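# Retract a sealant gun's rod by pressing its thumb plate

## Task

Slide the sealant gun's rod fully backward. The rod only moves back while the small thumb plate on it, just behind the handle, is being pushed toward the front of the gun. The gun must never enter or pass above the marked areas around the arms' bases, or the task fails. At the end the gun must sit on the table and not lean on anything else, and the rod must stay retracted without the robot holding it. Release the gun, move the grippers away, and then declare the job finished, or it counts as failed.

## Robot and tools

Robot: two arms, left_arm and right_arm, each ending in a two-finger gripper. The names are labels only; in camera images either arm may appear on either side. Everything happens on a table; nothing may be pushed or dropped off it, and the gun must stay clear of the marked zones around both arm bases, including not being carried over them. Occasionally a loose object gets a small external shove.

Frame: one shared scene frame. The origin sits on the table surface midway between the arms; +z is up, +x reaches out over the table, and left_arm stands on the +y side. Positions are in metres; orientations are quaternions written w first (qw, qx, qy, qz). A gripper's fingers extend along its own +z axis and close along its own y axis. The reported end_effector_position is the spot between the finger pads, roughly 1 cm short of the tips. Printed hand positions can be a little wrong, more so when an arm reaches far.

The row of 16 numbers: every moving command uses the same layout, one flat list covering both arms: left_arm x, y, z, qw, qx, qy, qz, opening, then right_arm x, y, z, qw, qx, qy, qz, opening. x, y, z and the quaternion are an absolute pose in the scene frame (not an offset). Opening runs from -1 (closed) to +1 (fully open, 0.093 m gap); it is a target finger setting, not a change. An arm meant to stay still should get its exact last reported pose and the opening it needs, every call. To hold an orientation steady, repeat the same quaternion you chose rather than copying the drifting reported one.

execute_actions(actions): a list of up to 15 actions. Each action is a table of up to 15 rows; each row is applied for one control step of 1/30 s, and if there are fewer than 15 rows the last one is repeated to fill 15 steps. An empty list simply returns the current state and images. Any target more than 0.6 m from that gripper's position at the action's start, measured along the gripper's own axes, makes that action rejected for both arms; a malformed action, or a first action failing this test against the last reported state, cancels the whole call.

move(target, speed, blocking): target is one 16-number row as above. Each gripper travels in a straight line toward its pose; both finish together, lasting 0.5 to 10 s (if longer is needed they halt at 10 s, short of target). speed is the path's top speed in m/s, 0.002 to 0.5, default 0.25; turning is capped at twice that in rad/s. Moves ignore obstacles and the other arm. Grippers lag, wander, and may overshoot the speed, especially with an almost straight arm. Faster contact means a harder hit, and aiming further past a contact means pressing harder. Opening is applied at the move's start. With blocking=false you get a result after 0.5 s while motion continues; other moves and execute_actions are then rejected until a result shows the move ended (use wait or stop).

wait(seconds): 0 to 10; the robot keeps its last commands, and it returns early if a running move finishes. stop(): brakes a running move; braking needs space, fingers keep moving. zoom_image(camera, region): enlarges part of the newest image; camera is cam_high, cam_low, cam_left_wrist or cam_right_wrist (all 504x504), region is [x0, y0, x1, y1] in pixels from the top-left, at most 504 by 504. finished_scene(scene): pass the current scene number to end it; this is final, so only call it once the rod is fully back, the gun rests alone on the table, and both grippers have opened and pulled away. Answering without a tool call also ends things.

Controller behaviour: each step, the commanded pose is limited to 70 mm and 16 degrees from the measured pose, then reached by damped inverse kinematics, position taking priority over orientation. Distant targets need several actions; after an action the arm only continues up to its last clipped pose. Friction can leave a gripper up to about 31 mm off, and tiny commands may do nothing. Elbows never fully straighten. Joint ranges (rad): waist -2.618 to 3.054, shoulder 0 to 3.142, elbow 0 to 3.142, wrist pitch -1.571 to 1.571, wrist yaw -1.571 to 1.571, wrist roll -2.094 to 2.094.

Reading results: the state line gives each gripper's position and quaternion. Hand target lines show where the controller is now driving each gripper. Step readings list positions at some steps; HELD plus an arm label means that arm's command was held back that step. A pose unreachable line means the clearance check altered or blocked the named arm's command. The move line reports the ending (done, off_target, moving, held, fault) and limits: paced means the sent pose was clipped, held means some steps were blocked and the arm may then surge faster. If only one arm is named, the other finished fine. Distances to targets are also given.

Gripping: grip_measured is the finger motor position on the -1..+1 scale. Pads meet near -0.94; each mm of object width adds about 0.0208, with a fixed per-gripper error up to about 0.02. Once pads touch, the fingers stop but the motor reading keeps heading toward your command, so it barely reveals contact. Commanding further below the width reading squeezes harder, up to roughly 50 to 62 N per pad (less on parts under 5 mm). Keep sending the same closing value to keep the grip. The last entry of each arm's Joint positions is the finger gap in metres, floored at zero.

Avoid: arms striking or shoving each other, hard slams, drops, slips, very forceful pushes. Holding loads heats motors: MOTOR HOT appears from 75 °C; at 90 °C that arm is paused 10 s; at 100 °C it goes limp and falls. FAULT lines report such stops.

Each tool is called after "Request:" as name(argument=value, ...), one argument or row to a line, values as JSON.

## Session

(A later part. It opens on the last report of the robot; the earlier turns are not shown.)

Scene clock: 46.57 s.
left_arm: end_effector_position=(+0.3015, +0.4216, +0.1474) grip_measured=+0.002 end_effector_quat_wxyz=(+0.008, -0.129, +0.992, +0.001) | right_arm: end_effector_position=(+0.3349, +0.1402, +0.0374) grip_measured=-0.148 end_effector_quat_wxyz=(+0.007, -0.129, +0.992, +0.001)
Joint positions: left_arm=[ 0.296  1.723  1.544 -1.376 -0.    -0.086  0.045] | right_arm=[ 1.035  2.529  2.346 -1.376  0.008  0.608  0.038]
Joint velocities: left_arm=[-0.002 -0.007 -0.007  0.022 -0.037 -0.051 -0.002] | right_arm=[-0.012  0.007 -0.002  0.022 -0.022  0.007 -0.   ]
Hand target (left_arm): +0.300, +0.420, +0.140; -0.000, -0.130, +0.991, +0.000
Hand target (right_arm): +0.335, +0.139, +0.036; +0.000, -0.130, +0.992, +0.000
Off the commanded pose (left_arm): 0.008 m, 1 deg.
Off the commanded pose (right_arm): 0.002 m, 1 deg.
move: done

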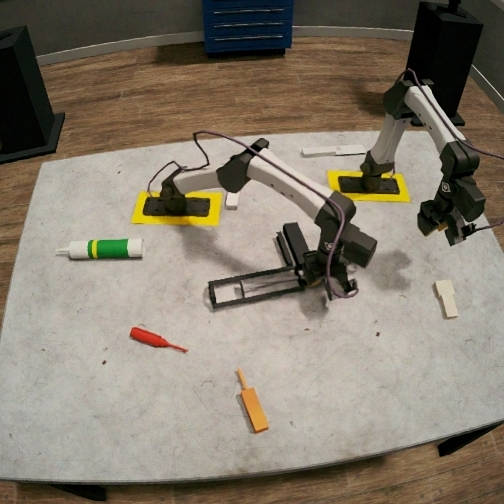

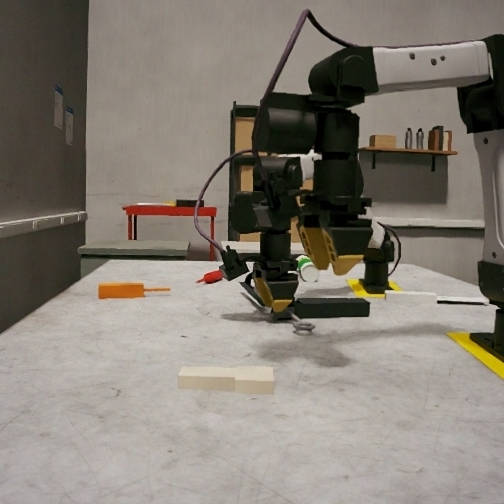

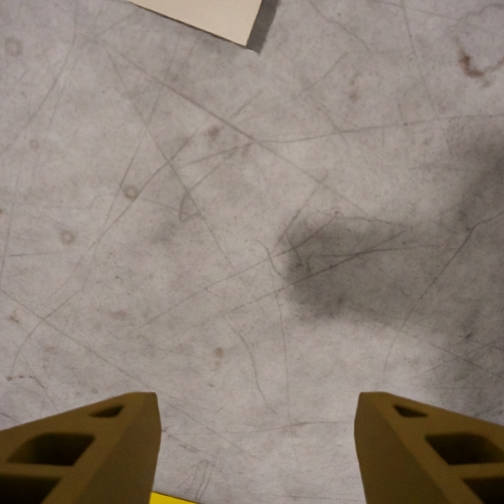

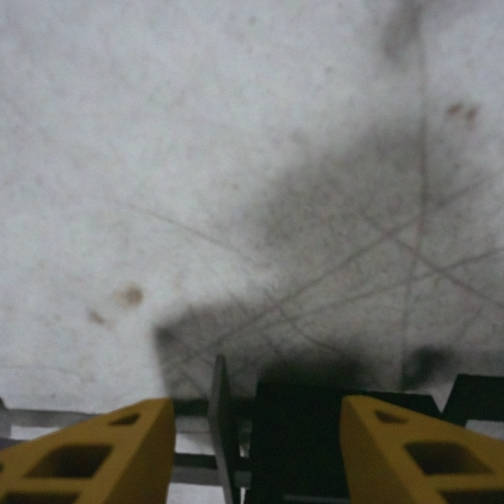

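Request:
execute_actions(
  actions=[
    [[0.3,0.42,0.14,0,-0.105,0.994,0,0,0.335,0.139,0.045,0,-0.105,0.994,0,1]],
    [[0.3,0.42,0.14,0,-0.105,0.994,0,0,0.34,0.108,0.045,0,-0.105,0.994,0,1]],
    [[0.3,0.42,0.14,0,-0.105,0.994,0,0,0.34,0.108,0.044,0,-0.105,0.994,0,1]],
    [[0.3,0.42,0.14,0,-0.105,0.994,0,0,0.338,0.108,0.025,0,-0.105,0.994,0,1]],
    [[0.3,0.42,0.14,0,-0.105,0.994,0,0,0.338,0.108,0.022,0,-0.105,0.994,0,1]],
  ],
)

Scene clock: 54.17 s.
left_arm: end_effector_position=(+0.3022, +0.4217, +0.1475) grip_measured=+0.002 end_effector_quat_wxyz=(+0.009, -0.110, +0.994, +0.001) | right_arm: end_effector_position=(+0.3400, +0.1062, +0.0338) grip_measured=+0.979 end_effector_quat_wxyz=(+0.002, -0.102, +0.995, -0.001)
Joint positions: left_arm=[ 0.296  1.723  1.544 -1.373 -0.    -0.046  0.045] | right_arm=[ 0.979  2.411  2.117 -1.275  0.005  0.607  0.092]
Joint velocities: left_arm=[ 0.002 -0.012  0.007  0.007 -0.007  0.007  0.001] | right_arm=[ 0.002  0.012 -0.002  0.007  0.007  0.037  0.001]
Hand target (left_arm): +0.300, +0.420, +0.140; -0.000, -0.105, +0.994, +0.000
Hand target (right_arm): +0.338, +0.108, +0.022; -0.000, -0.105, +0.994, -0.000
Off the commanded pose (left_arm): 0.008 m, 1 deg.
Off the commanded pose (right_arm): 0.012 m, 1 deg.
Step readings (end_effector_position; steps 1 to 15: 1st action; 16 to 30: 2nd action; 31 to 45: 3rd action; 46 to 60: 4th action; 61 to 75: 5th action):
0: left_arm (+0.3019, +0.4217, +0.1475) | right_arm (+0.3349, +0.1402, +0.0374)
1: left_arm (+0.3019, +0.4217, +0.1475) | right_arm (+0.3349, +0.1402, +0.0386)
2: left_arm (+0.3019, +0.4217, +0.1475) | right_arm (+0.3349, +0.1402, +0.0401)
4: left_arm (+0.3020, +0.4217, +0.1475) | right_arm (+0.3359, +0.1414, +0.0445)
8: left_arm (+0.3021, +0.4217, +0.1475) | right_arm (+0.3368, +0.1424, +0.0482)
15: left_arm (+0.3021, +0.4217, +0.1475) | right_arm (+0.3355, +0.1409, +0.0485)
16: left_arm (+0.3021, +0.4217, +0.1475) | right_arm (+0.3356, +0.1388, +0.0473)
17: left_arm (+0.3022, +0.4217, +0.1475) | right_arm (+0.3332, +0.1327, +0.0458)
19: left_arm (+0.3022, +0.4217, +0.1475) | right_arm (+0.3313, +0.1175, +0.0436)
23: left_arm (+0.3022, +0.4217, +0.1475) | right_arm (+0.3379, +0.1044, +0.0426)
30: left_arm (+0.3022, +0.4217, +0.1475) | right_arm (+0.3411, +0.1073, +0.0437)
31: left_arm (+0.3022, +0.4217, +0.1475) | right_arm (+0.3413, +0.1075, +0.0437)
32: left_arm (+0.3022, +0.4217, +0.1475) | right_arm (+0.3412, +0.1074, +0.0435)
34: left_arm (+0.3022, +0.4217, +0.1475) | right_arm (+0.3409, +0.1071, +0.0431)
38: left_arm (+0.3022, +0.4217, +0.1475) | right_arm (+0.3410, +0.1072, +0.0425)
45: left_arm (+0.3022, +0.4217, +0.1475) | right_arm (+0.3414, +0.1076, +0.0425)
46: left_arm (+0.3022, +0.4217, +0.1475) | right_arm (+0.3414, +0.1076, +0.0407)
47: left_arm (+0.3022, +0.4217, +0.1475) | right_arm (+0.3406, +0.1068, +0.0382)
49: left_arm (+0.3022, +0.4217, +0.1475) | right_arm (+0.3396, +0.1048, +0.0329)
53: left_arm (+0.3022, +0.4217, +0.1475) | right_arm (+0.3399, +0.1062, +0.0342)
60: left_arm (+0.3022, +0.4217, +0.1475) | right_arm (+0.3400, +0.1062, +0.0339)
61: left_arm (+0.3022, +0.4217, +0.1475) | right_arm (+0.3399, +0.1061, +0.0335)
62: left_arm (+0.3022, +0.4217, +0.1475) | right_arm (+0.3399, +0.1061, +0.0337)
64: left_arm (+0.3022, +0.4217, +0.1475) | right_arm (+0.3399, +0.1061, +0.0338)
68: left_arm (+0.3022, +0.4217, +0.1475) | right_arm (+0.3400, +0.1062, +0.0337)
75: end_effector_position above

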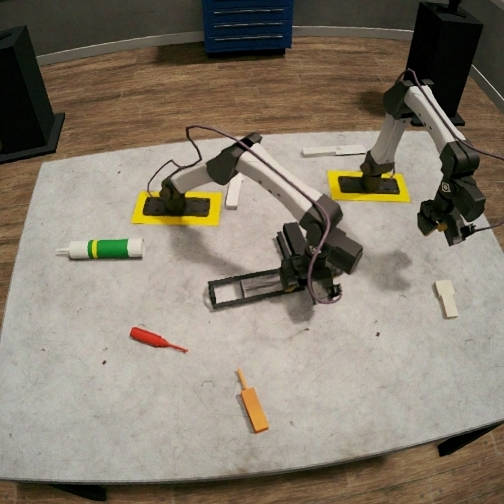

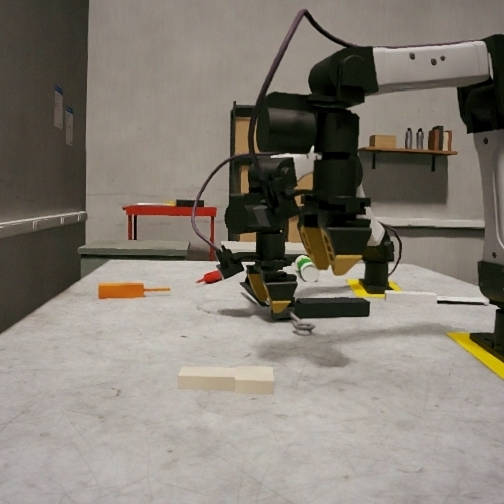

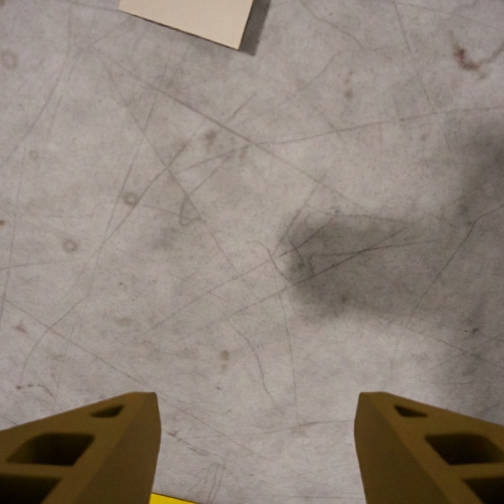

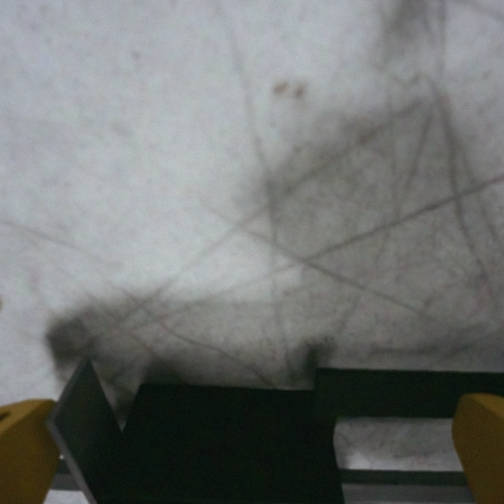

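Request:
execute_actions(
  actions=[
    [[0.3,0.42,0.14,0,-0.105,0.994,0,0,0.339,0.108,0.036,0,-0.105,0.994,0,0.6]],
    [[0.3,0.42,0.14,0,-0.105,0.994,0,0,0.339,0.108,0.036,0,-0.105,0.994,0,0.3]],
    [[0.3,0.42,0.14,0,-0.105,0.994,0,0,0.339,0.108,0.036,0,-0.105,0.994,0,0.05]],
  ],
)

Request:
zoom_image(
  camera="cam_low",
  region=[220, 250, 390, 350],
)

Scene clock: 57.97 s.
left_arm: end_effector_position=(+0.3022, +0.4217, +0.1475) grip_measured=+0.002 end_effector_quat_wxyz=(+0.009, -0.110, +0.994, +0.001) | right_arm: end_effector_position=(+0.3397, +0.1089, +0.0349) grip_measured=+0.053 end_effector_quat_wxyz=(+0.002, -0.104, +0.995, +0.004)
Joint positions: left_arm=[ 0.296  1.723  1.544 -1.373 -0.    -0.046  0.045] | right_arm=[ 0.98   2.411  2.122 -1.272 -0.004  0.603  0.048]
Joint velocities: left_arm=[-0.017  0.002 -0.007 -0.066 -0.051 -0.051 -0.   ] | right_arm=[-0.007  0.002 -0.007  0.037 -0.051  0.051  0.002]
Hand target (left_arm): +0.300, +0.420, +0.140; -0.000, -0.105, +0.994, +0.000
Hand target (right_arm): +0.339, +0.108, +0.036; +0.000, -0.105, +0.994, +0.000
Off the commanded pose (left_arm): 0.008 m, 1 deg.
Off the commanded pose (right_arm): 0.002 m, 1 deg.
Step readings (end_effector_position; steps 1 to 15: 1st action; 16 to 30: 2nd action; 31 to 45: 3rd action):
0: left_arm (+0.3022, +0.4217, +0.1475) | right_arm (+0.3400, +0.1062, +0.0338)
1: left_arm (+0.3022, +0.4217, +0.1475) | right_arm (+0.3400, +0.1059, +0.0342)
2: left_arm (+0.3022, +0.4217, +0.1475) | right_arm (+0.3403, +0.1067, +0.0347)
4: left_arm (+0.3022, +0.4217, +0.1475) | right_arm (+0.3399, +0.1075, +0.0349)
8: left_arm (+0.3022, +0.4217, +0.1475) | right_arm (+0.3399, +0.1075, +0.0349)
15: left_arm (+0.3022, +0.4217, +0.1475) | right_arm (+0.3399, +0.1075, +0.0349)
16: left_arm (+0.3022, +0.4217, +0.1475) | right_arm (+0.3399, +0.1075, +0.0349)
17: left_arm (+0.3022, +0.4217, +0.1475) | right_arm (+0.3400, +0.1082, +0.0349)
19: left_arm (+0.3022, +0.4217, +0.1475) | right_arm (+0.3398, +0.1082, +0.0349)
23: left_arm (+0.3022, +0.4217, +0.1475) | right_arm (+0.3398, +0.1082, +0.0349)
30: left_arm (+0.3022, +0.4217, +0.1475) | right_arm (+0.3398, +0.1082, +0.0349)
31: left_arm (+0.3022, +0.4217, +0.1475) | right_arm (+0.3398, +0.1088, +0.0349)
32: left_arm (+0.3022, +0.4217, +0.1475) | right_arm (+0.3398, +0.1088, +0.0349)
34: left_arm (+0.3022, +0.4217, +0.1475) | right_arm (+0.3398, +0.1089, +0.0349)
38: left_arm (+0.3022, +0.4217, +0.1475) | right_arm (+0.3397, +0.1089, +0.0349)
45: end_effector_position above

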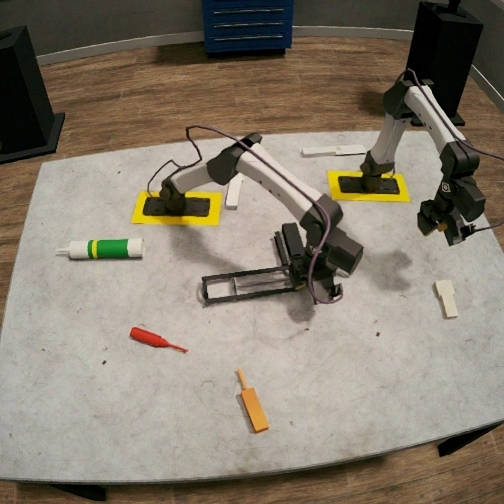

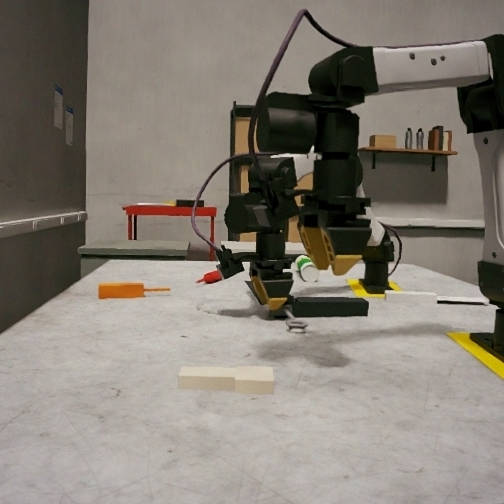

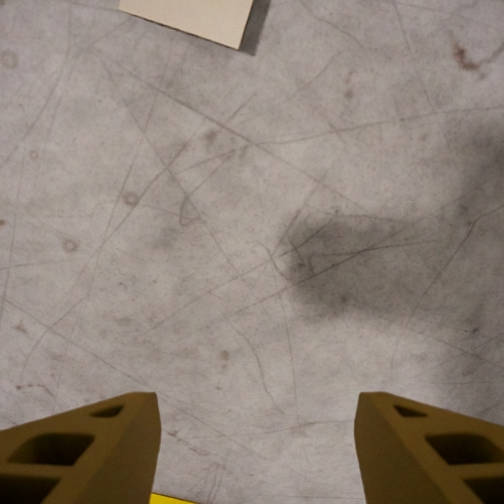

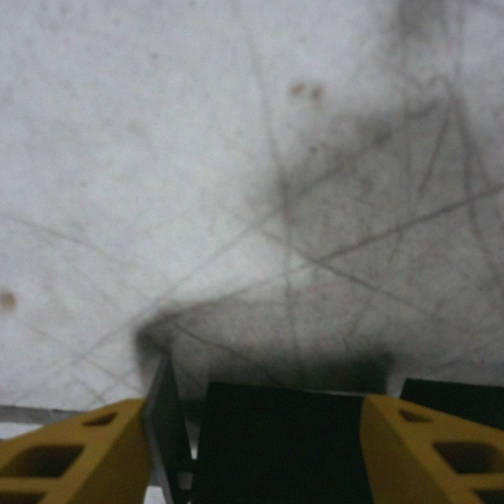

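Region (220, 250, 390, 350) of cam_low's 504x504 image, scaled by 2.965, with more detail than that image has; it fills the top 296 rows of this view, and the rest is white.

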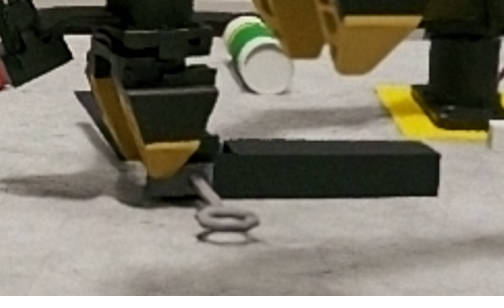

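Request:
execute_actions(
  actions=[
    [[0.3,0.42,0.14,0,-0.105,0.994,0,0,0.339,0.108,0.036,0,-0.105,0.994,0,-0.1]],
    [[0.3,0.42,0.14,0,-0.105,0.994,0,0,0.339,0.108,0.036,0,-0.105,0.994,0,-0.25]],
  ],
)

Request:
move(
  target=[0.3,0.42,0.14,0,-0.105,0.994,0,0,0.37,0.0,0.038,0,-0.105,0.994,0,-0.25],
  speed=0.08,
)

Scene clock: 63.10 s.
left_arm: end_effector_position=(+0.3022, +0.4217, +0.1475) grip_measured=+0.002 end_effector_quat_wxyz=(+0.009, -0.110, +0.994, +0.001) | right_arm: end_effector_position=(+0.3396, +0.1097, +0.0349) grip_measured=-0.247 end_effector_quat_wxyz=(+0.002, -0.104, +0.995, +0.006)
Joint positions: left_arm=[ 0.296  1.723  1.544 -1.373 -0.    -0.046  0.045] | right_arm=[ 0.98   2.411  2.122 -1.27  -0.007  0.603  0.033]
Joint velocities: left_arm=[-0.002  0.007 -0.002 -0.051 -0.007  0.007  0.   ] | right_arm=[-0.012 -0.027  0.012  0.007  0.022 -0.022 -0.001]
Hand target (left_arm): +0.300, +0.420, +0.140; -0.000, -0.105, +0.994, +0.000
Hand target (right_arm): +0.339, +0.108, +0.036; +0.000, -0.105, +0.994, +0.000
Off the commanded pose (left_arm): 0.008 m, 1 deg.
Off the commanded pose (right_arm): 0.002 m, 1 deg.
Step readings (end_effector_position; steps 1 to 15: 1st action; 16 to 30: 2nd action):
0: left_arm (+0.3022, +0.4217, +0.1475) | right_arm (+0.3397, +0.1089, +0.0349)
1: left_arm (+0.3022, +0.4217, +0.1475) | right_arm (+0.3397, +0.1093, +0.0349)
2: left_arm (+0.3022, +0.4217, +0.1475) | right_arm (+0.3397, +0.1093, +0.0349)
4: left_arm (+0.3022, +0.4217, +0.1475) | right_arm (+0.3397, +0.1093, +0.0349)
8: left_arm (+0.3022, +0.4217, +0.1475) | right_arm (+0.3397, +0.1093, +0.0349)
15: left_arm (+0.3022, +0.4217, +0.1475) | right_arm (+0.3397, +0.1093, +0.0349)
16: left_arm (+0.3022, +0.4217, +0.1475) | right_arm (+0.3397, +0.1097, +0.0349)
17: left_arm (+0.3022, +0.4217, +0.1475) | right_arm (+0.3397, +0.1097, +0.0349)
19: left_arm (+0.3022, +0.4217, +0.1475) | right_arm (+0.3396, +0.1097, +0.0349)
23: left_arm (+0.3022, +0.4217, +0.1475) | right_arm (+0.3396, +0.1097, +0.0349)
30: end_effector_position above

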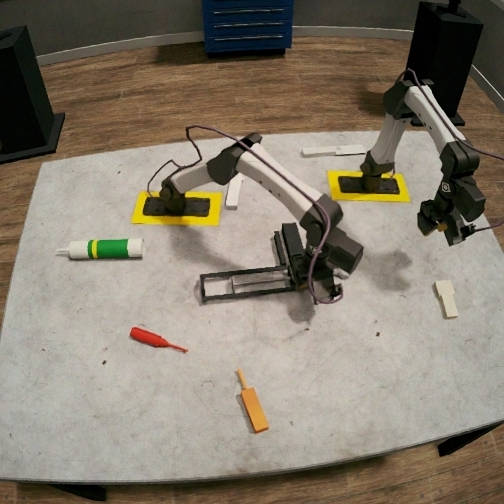

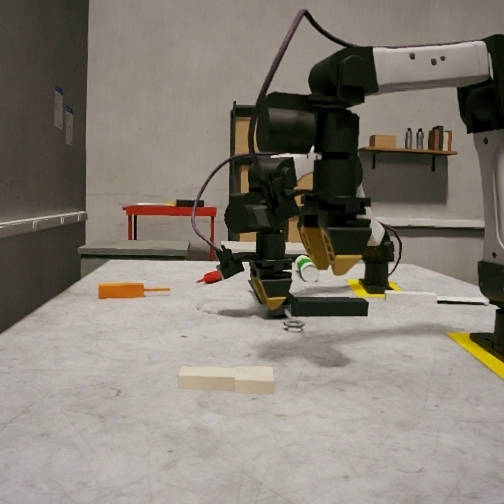

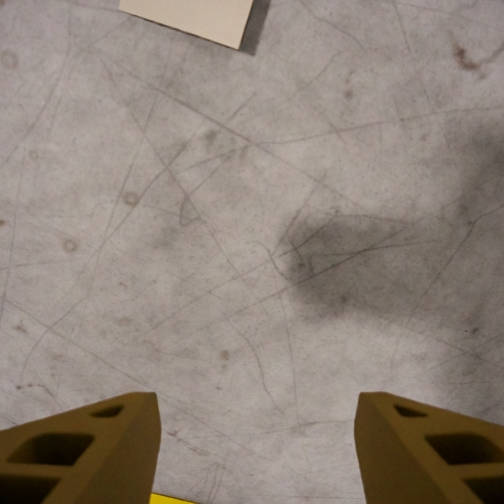

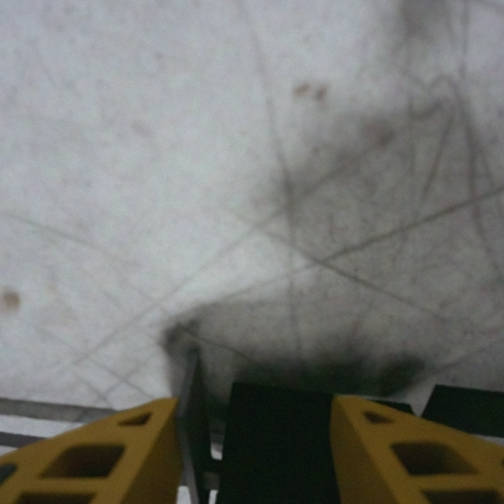

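Scene clock: 64.87 s.
left_arm: end_effector_position=(+0.3022, +0.4217, +0.1475) grip_measured=+0.002 end_effector_quat_wxyz=(+0.009, -0.110, +0.994, +0.001) | right_arm: end_effector_position=(+0.3715, +0.0087, +0.0367) grip_measured=-0.247 end_effector_quat_wxyz=(-0.004, -0.105, +0.994, +0.006)
Joint positions: left_arm=[ 0.296  1.723  1.544 -1.373 -0.    -0.046  0.045] | right_arm=[ 0.76   2.229  1.817 -1.16  -0.015  0.38   0.033]
Joint velocities: left_arm=[-0.012  0.007 -0.012 -0.022 -0.022  0.051 -0.   ] | right_arm=[ 0.002 -0.012 -0.007  0.051 -0.022 -0.022 -0.002]
Hand target (left_arm): +0.300, +0.420, +0.140; -0.000, -0.105, +0.994, +0.000
Hand target (right_arm): +0.373, -0.000, +0.038; +0.001, -0.105, +0.994, -0.003
Off the commanded pose (left_arm): 0.008 m, 1 deg.
Off the commanded pose (right_arm): 0.009 m, 1 deg.
move: done

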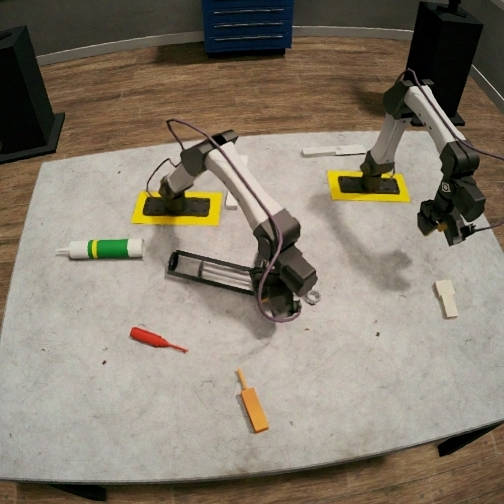

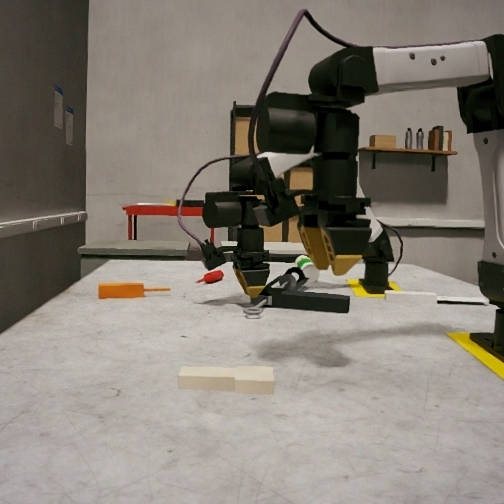

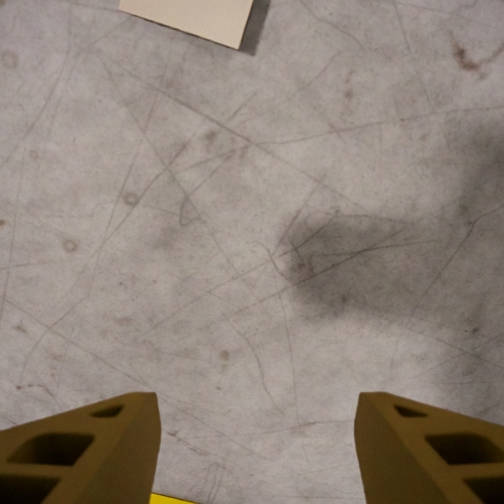

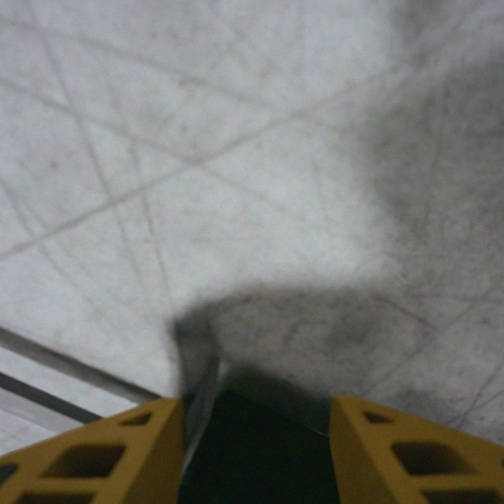

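Request:
execute_actions(
  actions=[
    [[0.3,0.42,0.14,0,-0.105,0.994,0,0,0.372,0.009,0.037,0,-0.105,0.994,0,0.3]],
    [[0.3,0.42,0.14,0,-0.105,0.994,0,0,0.372,0.009,0.07,0,-0.105,0.994,0,0.3]],
    [[0.3,0.42,0.14,0,-0.105,0.994,0,0,0.365,0.02,0.07,0,0.02,0.999,0,0.3]],
    [[0.3,0.42,0.14,0,-0.105,0.994,0,0,0.36,0.03,0.065,0,0.12,0.993,0,0.3]],
    [[0.3,0.42,0.14,0,-0.105,0.994,0,0,0.36,0.03,0.065,0,0.12,0.993,0,0.3]],
  ],
)

Scene clock: 74.20 s.
left_arm: end_effector_position=(+0.3022, +0.4217, +0.1475) grip_measured=+0.002 end_effector_quat_wxyz=(+0.009, -0.110, +0.994, +0.001) | right_arm: end_effector_position=(+0.3593, +0.0275, +0.0661) grip_measured=+0.298 end_effector_quat_wxyz=(-0.002, +0.120, +0.993, +0.004)
Joint positions: left_arm=[ 0.296  1.723  1.544 -1.373 -0.    -0.046  0.045] | right_arm=[ 0.814  2.214  1.91  -1.263 -0.01   0.887  0.059]
Joint velocities: left_arm=[ 0.002 -0.002 -0.007  0.066 -0.037  0.022  0.   ] | right_arm=[ 0.007  0.007 -0.017 -0.007  0.022 -0.007  0.   ]
Hand target (left_arm): +0.300, +0.420, +0.140; -0.000, -0.105, +0.994, +0.000
Hand target (right_arm): +0.360, +0.030, +0.065; +0.000, +0.120, +0.993, +0.000
Off the commanded pose (left_arm): 0.008 m, 1 deg.
Off the commanded pose (right_arm): 0.003 m, 1 deg.
Step readings (end_effector_position; steps 1 to 15: 1st action; 16 to 30: 2nd action; 31 to 45: 3rd action; 46 to 60: 4th action; 61 to 75: 5th action):
0: left_arm (+0.3022, +0.4217, +0.1475) | right_arm (+0.3715, +0.0087, +0.0367)
1: left_arm (+0.3022, +0.4217, +0.1475) | right_arm (+0.3716, +0.0087, +0.0367)
2: left_arm (+0.3022, +0.4217, +0.1475) | right_arm (+0.3716, +0.0086, +0.0367)
4: left_arm (+0.3022, +0.4217, +0.1475) | right_arm (+0.3717, +0.0084, +0.0367)
8: left_arm (+0.3022, +0.4217, +0.1475) | right_arm (+0.3719, +0.0083, +0.0367)
15: left_arm (+0.3022, +0.4217, +0.1475) | right_arm (+0.3719, +0.0081, +0.0367)
16: left_arm (+0.3022, +0.4217, +0.1475) | right_arm (+0.3717, +0.0080, +0.0395)
17: left_arm (+0.3022, +0.4217, +0.1475) | right_arm (+0.3715, +0.0079, +0.0433)
19: left_arm (+0.3022, +0.4217, +0.1475) | right_arm (+0.3749, +0.0101, +0.0545)
23: left_arm (+0.3022, +0.4217, +0.1475) | right_arm (+0.3779, +0.0121, +0.0660)
30: left_arm (+0.3022, +0.4217, +0.1475) | right_arm (+0.3737, +0.0093, +0.0661)
31: left_arm (+0.3022, +0.4217, +0.1475) | right_arm (+0.3732, +0.0099, +0.0661)
32: left_arm (+0.3022, +0.4217, +0.1475) | right_arm (+0.3724, +0.0111, +0.0661)
34: left_arm (+0.3022, +0.4217, +0.1475) | right_arm (+0.3699, +0.0146, +0.0661)
38: left_arm (+0.3022, +0.4217, +0.1475) | right_arm (+0.3663, +0.0193, +0.0661)
45: left_arm (+0.3022, +0.4217, +0.1475) | right_arm (+0.3656, +0.0190, +0.0661)
46: left_arm (+0.3022, +0.4217, +0.1475) | right_arm (+0.3651, +0.0196, +0.0661)
47: left_arm (+0.3022, +0.4217, +0.1475) | right_arm (+0.3645, +0.0205, +0.0661)
49: left_arm (+0.3022, +0.4217, +0.1475) | right_arm (+0.3622, +0.0236, +0.0661)
53: left_arm (+0.3022, +0.4217, +0.1475) | right_arm (+0.3594, +0.0274, +0.0661)
60: left_arm (+0.3022, +0.4217, +0.1475) | right_arm (+0.3593, +0.0275, +0.0661)
61: left_arm (+0.3022, +0.4217, +0.1475) | right_arm (+0.3593, +0.0275, +0.0661)
62: left_arm (+0.3022, +0.4217, +0.1475) | right_arm (+0.3593, +0.0275, +0.0661)
64: left_arm (+0.3022, +0.4217, +0.1475) | right_arm (+0.3593, +0.0275, +0.0661)
68: left_arm (+0.3022, +0.4217, +0.1475) | right_arm (+0.3593, +0.0275, +0.0661)
75: end_effector_position above

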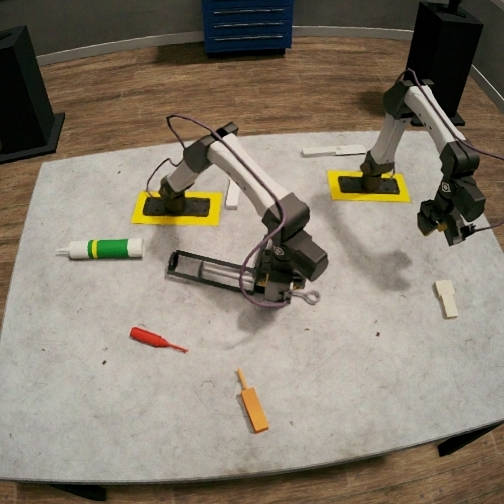

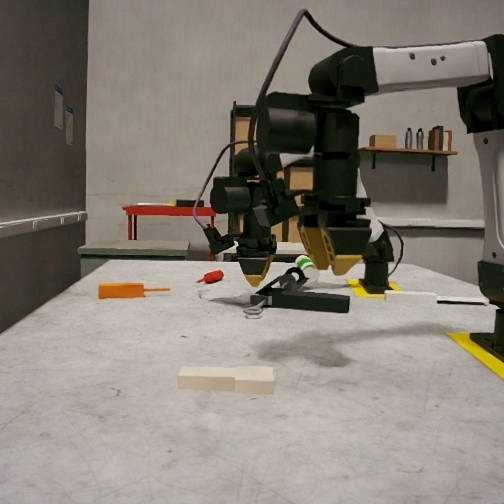

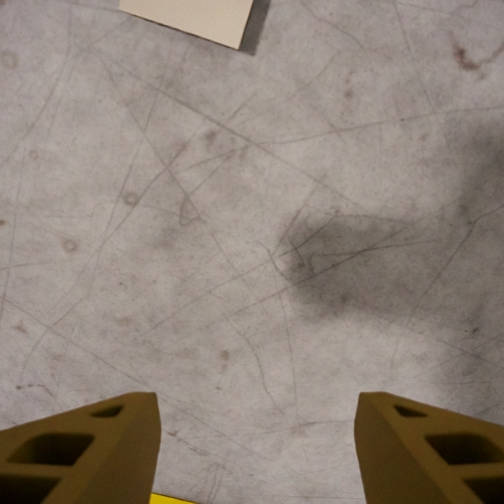

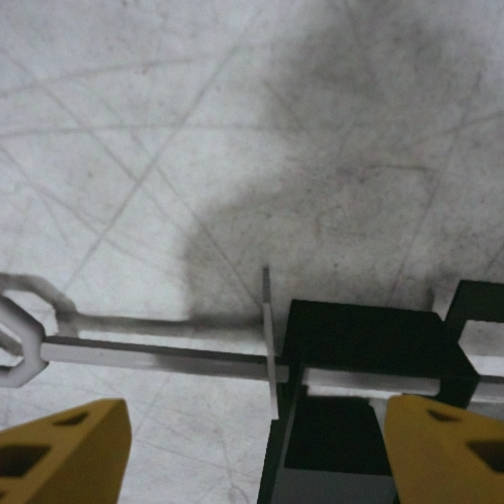

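Request:
move(
  target=[0.3,0.42,0.14,0,-0.105,0.994,0,0,0.371,0.013,0.06,0,0.165,0.986,0,-0.05],
  speed=0.05,
)

Request:
move(
  target=[0.3,0.42,0.14,0,-0.105,0.994,0,0,0.371,0.013,0.03,0,0.165,0.986,0,-0.05],
  speed=0.04,
)

Request:
zoom_image(
  camera="cam_low",
  region=[200, 240, 360, 340],
)

Scene clock: 79.67 s.
left_arm: end_effector_position=(+0.3022, +0.4217, +0.1475) grip_measured=+0.002 end_effector_quat_wxyz=(+0.009, -0.110, +0.994, +0.001) | right_arm: end_effector_position=(+0.3668, +0.0172, +0.0661) grip_measured=-0.048 end_effector_quat_wxyz=(-0.002, +0.156, +0.988, +0.004)
Joint positions: left_arm=[ 0.296  1.723  1.544 -1.373 -0.    -0.046  0.045] | right_arm=[ 0.785  2.214  1.91  -1.263 -0.009  0.93   0.043]
Joint velocities: left_arm=[-0.022 -0.007  0.017  0.022  0.007 -0.051 -0.   ] | right_arm=[-0.007 -0.007  0.002 -0.022 -0.022  0.022 -0.   ]
Hand target (left_arm): +0.300, +0.420, +0.140; -0.000, -0.105, +0.994, +0.000
Hand target (right_arm): +0.371, +0.013, +0.060; +0.000, +0.165, +0.986, -0.000
Off the commanded pose (left_arm): 0.008 m, 1 deg.
Off the commanded pose (right_arm): 0.008 m, 1 deg.
move: done

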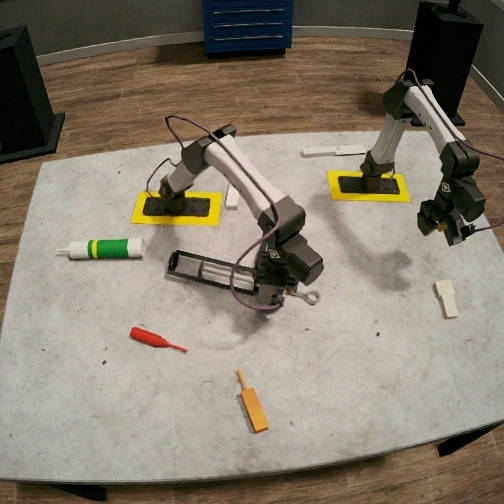

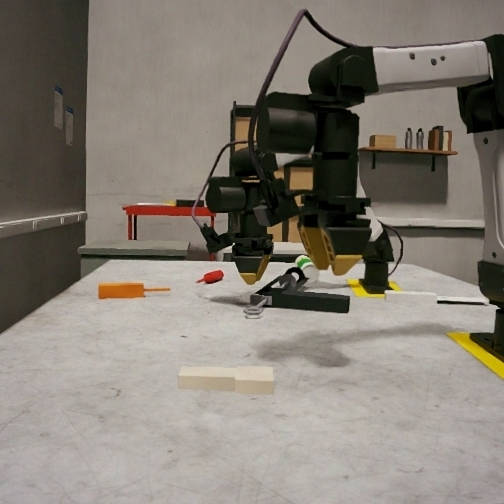

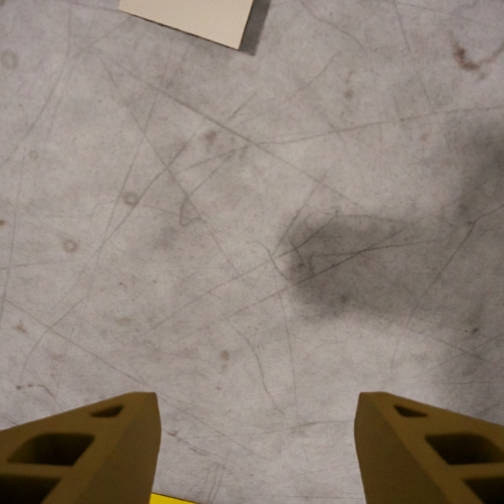

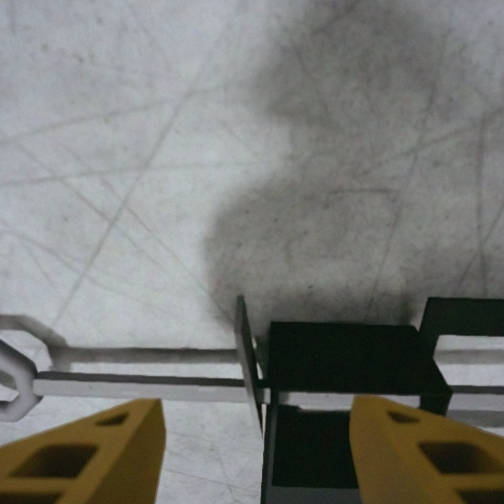

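Scene clock: 80.97 s.
left_arm: end_effector_position=(+0.3022, +0.4217, +0.1475) grip_measured=+0.002 end_effector_quat_wxyz=(+0.009, -0.110, +0.994, +0.001) | right_arm: end_effector_position=(+0.3710, +0.0201, +0.0470) grip_measured=-0.048 end_effector_quat_wxyz=(+0.008, +0.157, +0.987, +0.014)
Joint positions: left_arm=[ 0.296  1.723  1.544 -1.373 -0.    -0.046  0.045] | right_arm=[ 0.785  2.214  1.833 -1.158 -0.009  0.932  0.043]
Joint velocities: left_arm=[-0.002 -0.012 -0.012 -0.066  0.022 -0.066 -0.001] | right_arm=[-0.002 -0.012  0.007 -0.037  0.022 -0.066  0.   ]
Hand target (left_arm): +0.300, +0.420, +0.140; -0.000, -0.105, +0.994, +0.000
Hand target (right_arm): +0.371, +0.013, +0.030; -0.000, +0.165, +0.986, -0.000
Off the commanded pose (left_arm): 0.008 m, 1 deg.
Off the commanded pose (right_arm): 0.018 m, 2 deg.
move: off_target (right_arm)

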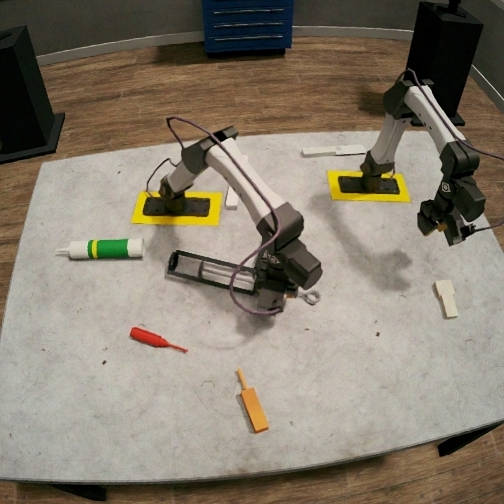

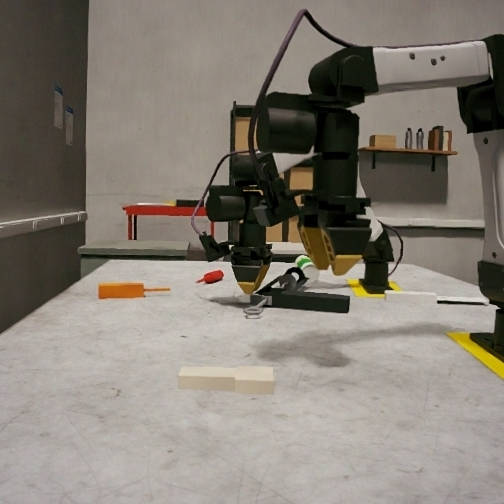

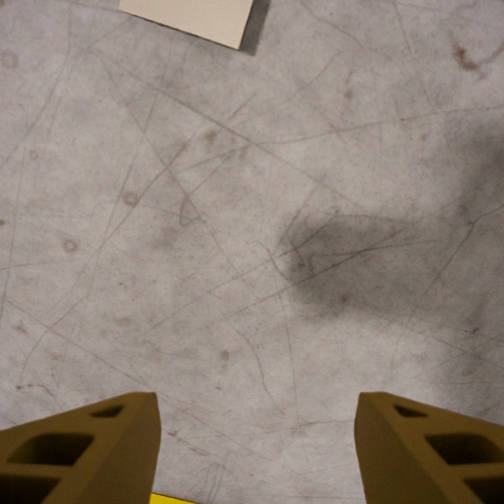

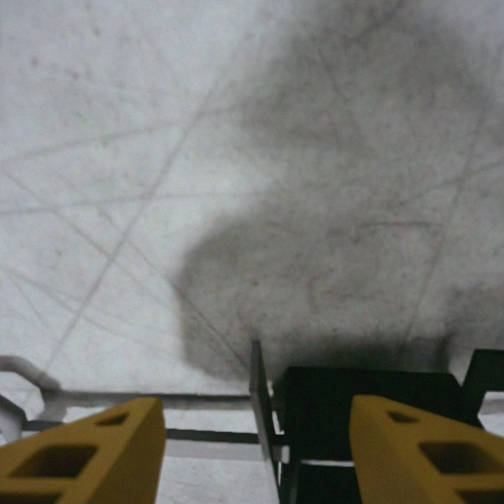

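Region (200, 240, 360, 340) of cam_low's 504x504 image, scaled by 3.150, with more detail than that image has; it fills the top 315 rows of this view, and the rest is white.

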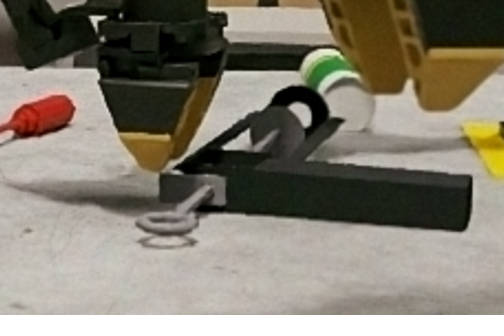

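Request:
execute_actions(
  actions=[
    [[0.3,0.42,0.14,0,-0.105,0.994,0,0,0.366,0.02,0.058,0,0.165,0.986,0,-0.05]],
    [[0.3,0.42,0.14,0,-0.105,0.994,0,0,0.356,0.021,0.056,0,0.165,0.986,0,-0.05]],
    [[0.3,0.42,0.14,0,-0.105,0.994,0,0,0.356,0.021,0.04,0,0.165,0.986,0,-0.05]],
    [[0.3,0.42,0.14,0,-0.105,0.994,0,0,0.356,0.021,0.026,0,0.165,0.986,0,-0.05]],
  ],
)

Request:
zoom_image(
  camera="cam_low",
  region=[200, 240, 360, 340],
)

Scene clock: 86.80 s.
left_arm: end_effector_position=(+0.3022, +0.4217, +0.1475) grip_measured=+0.002 end_effector_quat_wxyz=(+0.009, -0.110, +0.994, +0.001) | right_arm: end_effector_position=(+0.3592, +0.0201, +0.0457) grip_measured=-0.048 end_effector_quat_wxyz=(+0.003, +0.167, +0.986, +0.007)
Joint positions: left_arm=[ 0.296  1.723  1.544 -1.373 -0.    -0.046  0.045] | right_arm=[ 0.802  2.192  1.793 -1.157 -0.005  0.969  0.043]
Joint velocities: left_arm=[-0.007  0.002 -0.017 -0.051  0.007 -0.022 -0.   ] | right_arm=[ 0.002 -0.017 -0.007  0.022  0.022  0.081 -0.002]
Hand target (left_arm): +0.300, +0.420, +0.140; -0.000, -0.105, +0.994, +0.000
Hand target (right_arm): +0.356, +0.021, +0.027; -0.000, +0.165, +0.986, -0.000
Off the commanded pose (left_arm): 0.008 m, 1 deg.
Off the commanded pose (right_arm): 0.020 m, 1 deg.
Step readings (end_effector_position; steps 1 to 15: 1st action; 16 to 30: 2nd action; 31 to 45: 3rd action; 46 to 60: 4th action):
0: left_arm (+0.3022, +0.4217, +0.1475) | right_arm (+0.3713, +0.0203, +0.0470)
1: left_arm (+0.3022, +0.4217, +0.1475) | right_arm (+0.3710, +0.0201, +0.0485)
2: left_arm (+0.3022, +0.4217, +0.1475) | right_arm (+0.3703, +0.0196, +0.0503)
4: left_arm (+0.3022, +0.4217, +0.1475) | right_arm (+0.3710, +0.0202, +0.0549)
8: left_arm (+0.3022, +0.4217, +0.1475) | right_arm (+0.3707, +0.0200, +0.0574)
15: left_arm (+0.3022, +0.4217, +0.1475) | right_arm (+0.3682, +0.0181, +0.0574)
16: left_arm (+0.3022, +0.4217, +0.1475) | right_arm (+0.3676, +0.0183, +0.0570)
17: left_arm (+0.3022, +0.4217, +0.1475) | right_arm (+0.3661, +0.0182, +0.0564)
19: left_arm (+0.3022, +0.4217, +0.1475) | right_arm (+0.3631, +0.0192, +0.0552)
23: left_arm (+0.3022, +0.4217, +0.1475) | right_arm (+0.3603, +0.0214, +0.0544)
30: left_arm (+0.3022, +0.4217, +0.1475) | right_arm (+0.3603, +0.0214, +0.0544)
31: left_arm (+0.3022, +0.4217, +0.1475) | right_arm (+0.3603, +0.0215, +0.0531)
32: left_arm (+0.3022, +0.4217, +0.1475) | right_arm (+0.3598, +0.0210, +0.0510)
34: left_arm (+0.3022, +0.4217, +0.1475) | right_arm (+0.3580, +0.0196, +0.0464)
38: left_arm (+0.3022, +0.4217, +0.1475) | right_arm (+0.3591, +0.0203, +0.0472)
45: left_arm (+0.3022, +0.4217, +0.1475) | right_arm (+0.3591, +0.0203, +0.0472)
46: left_arm (+0.3022, +0.4217, +0.1475) | right_arm (+0.3588, +0.0200, +0.0455)
47: left_arm (+0.3022, +0.4217, +0.1475) | right_arm (+0.3589, +0.0199, +0.0452)
49: left_arm (+0.3022, +0.4217, +0.1475) | right_arm (+0.3591, +0.0200, +0.0458)
53: left_arm (+0.3022, +0.4217, +0.1475) | right_arm (+0.3592, +0.0201, +0.0457)
60: end_effector_position above

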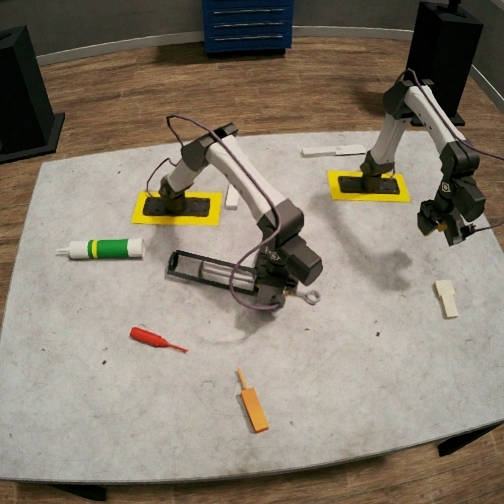

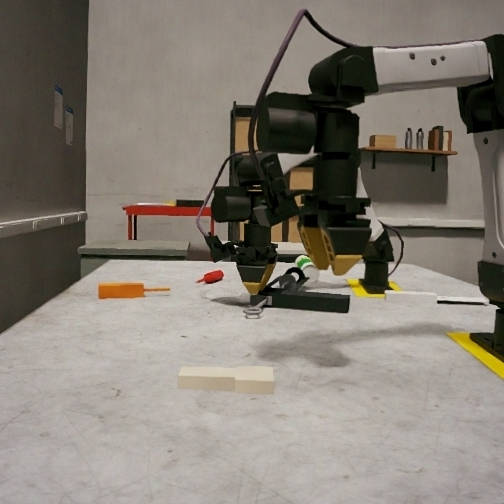

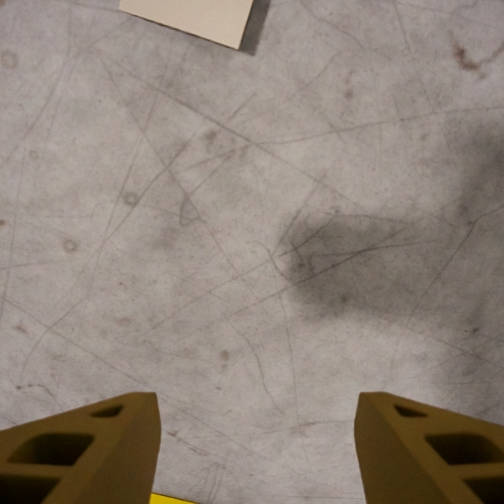

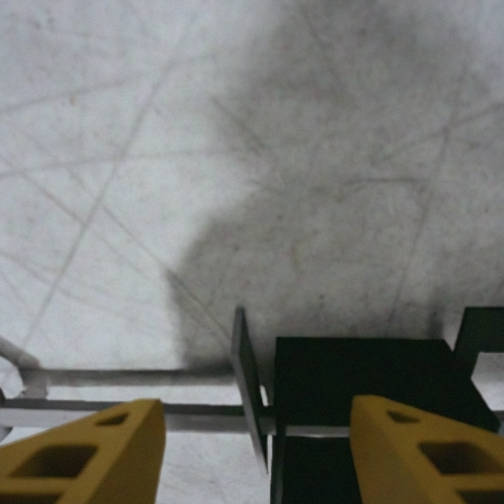

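Region (200, 240, 360, 340) of cam_low's 504x504 image, scaled by 3.150, with more detail than that image has; it fills the top 315 rows of this view, and the rest is white.

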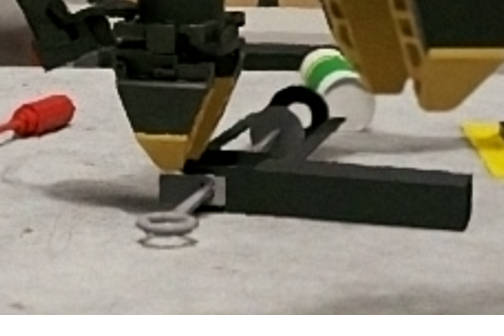

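Request:
execute_actions(
  actions=[
    [[0.3,0.42,0.14,0,-0.105,0.994,0,0,0.356,0.021,0.058,0,0.165,0.986,0,-0.05]],
    [[0.3,0.42,0.14,0,-0.105,0.994,0,0,0.342,0.024,0.056,0,0.165,0.986,0,-0.05]],
    [[0.3,0.42,0.14,0,-0.105,0.994,0,0,0.342,0.024,0.04,0,0.165,0.986,0,-0.05]],
    [[0.3,0.42,0.14,0,-0.105,0.994,0,0,0.342,0.024,0.026,0,0.165,0.986,0,-0.05]],
  ],
)

Request:
zoom_image(
  camera="cam_low",
  region=[200, 240, 360, 340],
)

Scene clock: 92.47 s.
left_arm: end_effector_position=(+0.3022, +0.4217, +0.1475) grip_measured=+0.002 end_effector_quat_wxyz=(+0.009, -0.110, +0.994, +0.001) | right_arm: end_effector_position=(+0.3429, +0.0223, +0.0353) grip_measured=-0.048 end_effector_quat_wxyz=(-0.001, +0.166, +0.986, +0.002)
Joint positions: left_arm=[ 0.296  1.723  1.544 -1.373 -0.    -0.046  0.045] | right_arm=[ 0.83   2.167  1.709 -1.113 -0.005  0.995  0.043]
Joint velocities: left_arm=[-0.027 -0.007 -0.012  0.022 -0.022 -0.066  0.   ] | right_arm=[-0.017  0.012 -0.012  0.007 -0.037  0.037 -0.   ]
Hand target (left_arm): +0.300, +0.420, +0.140; -0.000, -0.105, +0.994, +0.000
Hand target (right_arm): +0.342, +0.024, +0.026; -0.000, +0.165, +0.986, -0.000
Off the commanded pose (left_arm): 0.008 m, 1 deg.
Off the commanded pose (right_arm): 0.009 m, 0 deg.
Step readings (end_effector_position; steps 1 to 15: 1st action; 16 to 30: 2nd action; 31 to 45: 3rd action; 46 to 60: 4th action):
0: left_arm (+0.3022, +0.4217, +0.1475) | right_arm (+0.3592, +0.0201, +0.0457)
1: left_arm (+0.3022, +0.4217, +0.1475) | right_arm (+0.3592, +0.0201, +0.0479)
2: left_arm (+0.3022, +0.4217, +0.1475) | right_arm (+0.3598, +0.0205, +0.0497)
4: left_arm (+0.3022, +0.4217, +0.1475) | right_arm (+0.3603, +0.0209, +0.0524)
8: left_arm (+0.3022, +0.4217, +0.1475) | right_arm (+0.3590, +0.0199, +0.0534)
15: left_arm (+0.3022, +0.4217, +0.1475) | right_arm (+0.3573, +0.0186, +0.0534)
16: left_arm (+0.3022, +0.4217, +0.1475) | right_arm (+0.3565, +0.0190, +0.0532)
17: left_arm (+0.3022, +0.4217, +0.1475) | right_arm (+0.3542, +0.0189, +0.0531)
19: left_arm (+0.3022, +0.4217, +0.1475) | right_arm (+0.3495, +0.0208, +0.0537)
23: left_arm (+0.3022, +0.4217, +0.1475) | right_arm (+0.3461, +0.0248, +0.0554)
30: left_arm (+0.3022, +0.4217, +0.1475) | right_arm (+0.3461, +0.0248, +0.0555)
31: left_arm (+0.3022, +0.4217, +0.1475) | right_arm (+0.3462, +0.0249, +0.0539)
32: left_arm (+0.3022, +0.4217, +0.1475) | right_arm (+0.3457, +0.0245, +0.0518)
34: left_arm (+0.3022, +0.4217, +0.1475) | right_arm (+0.3432, +0.0226, +0.0468)
38: left_arm (+0.3022, +0.4217, +0.1475) | right_arm (+0.3424, +0.0219, +0.0445)
45: left_arm (+0.3022, +0.4217, +0.1475) | right_arm (+0.3444, +0.0235, +0.0445)
46: left_arm (+0.3022, +0.4217, +0.1475) | right_arm (+0.3447, +0.0237, +0.0431)
47: left_arm (+0.3022, +0.4217, +0.1475) | right_arm (+0.3449, +0.0239, +0.0413)
49: left_arm (+0.3022, +0.4217, +0.1475) | right_arm (+0.3433, +0.0226, +0.0370)
53: left_arm (+0.3022, +0.4217, +0.1475) | right_arm (+0.3428, +0.0223, +0.0353)
60: end_effector_position above

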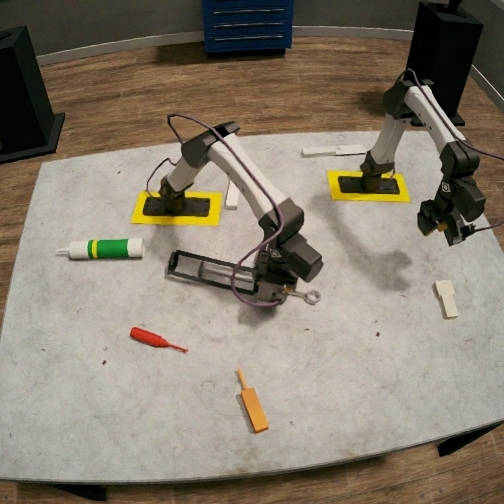

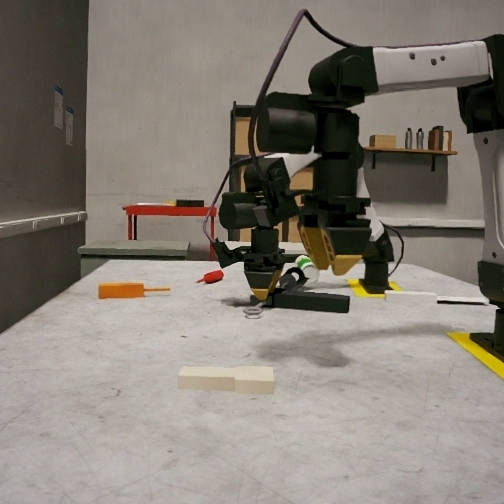

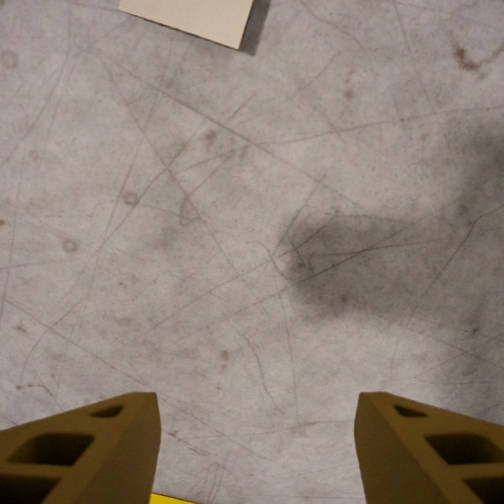

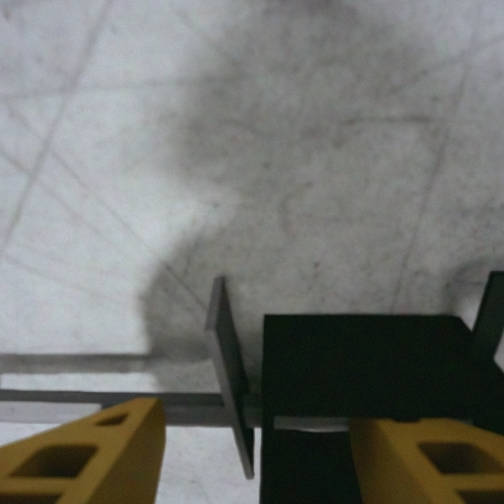

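Region (200, 240, 360, 340) of cam_low's 504x504 image, scaled by 3.150, with more detail than that image has; it fills the top 315 rows of this view, and the rest is white.

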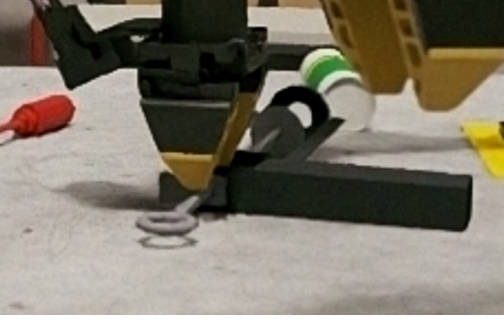

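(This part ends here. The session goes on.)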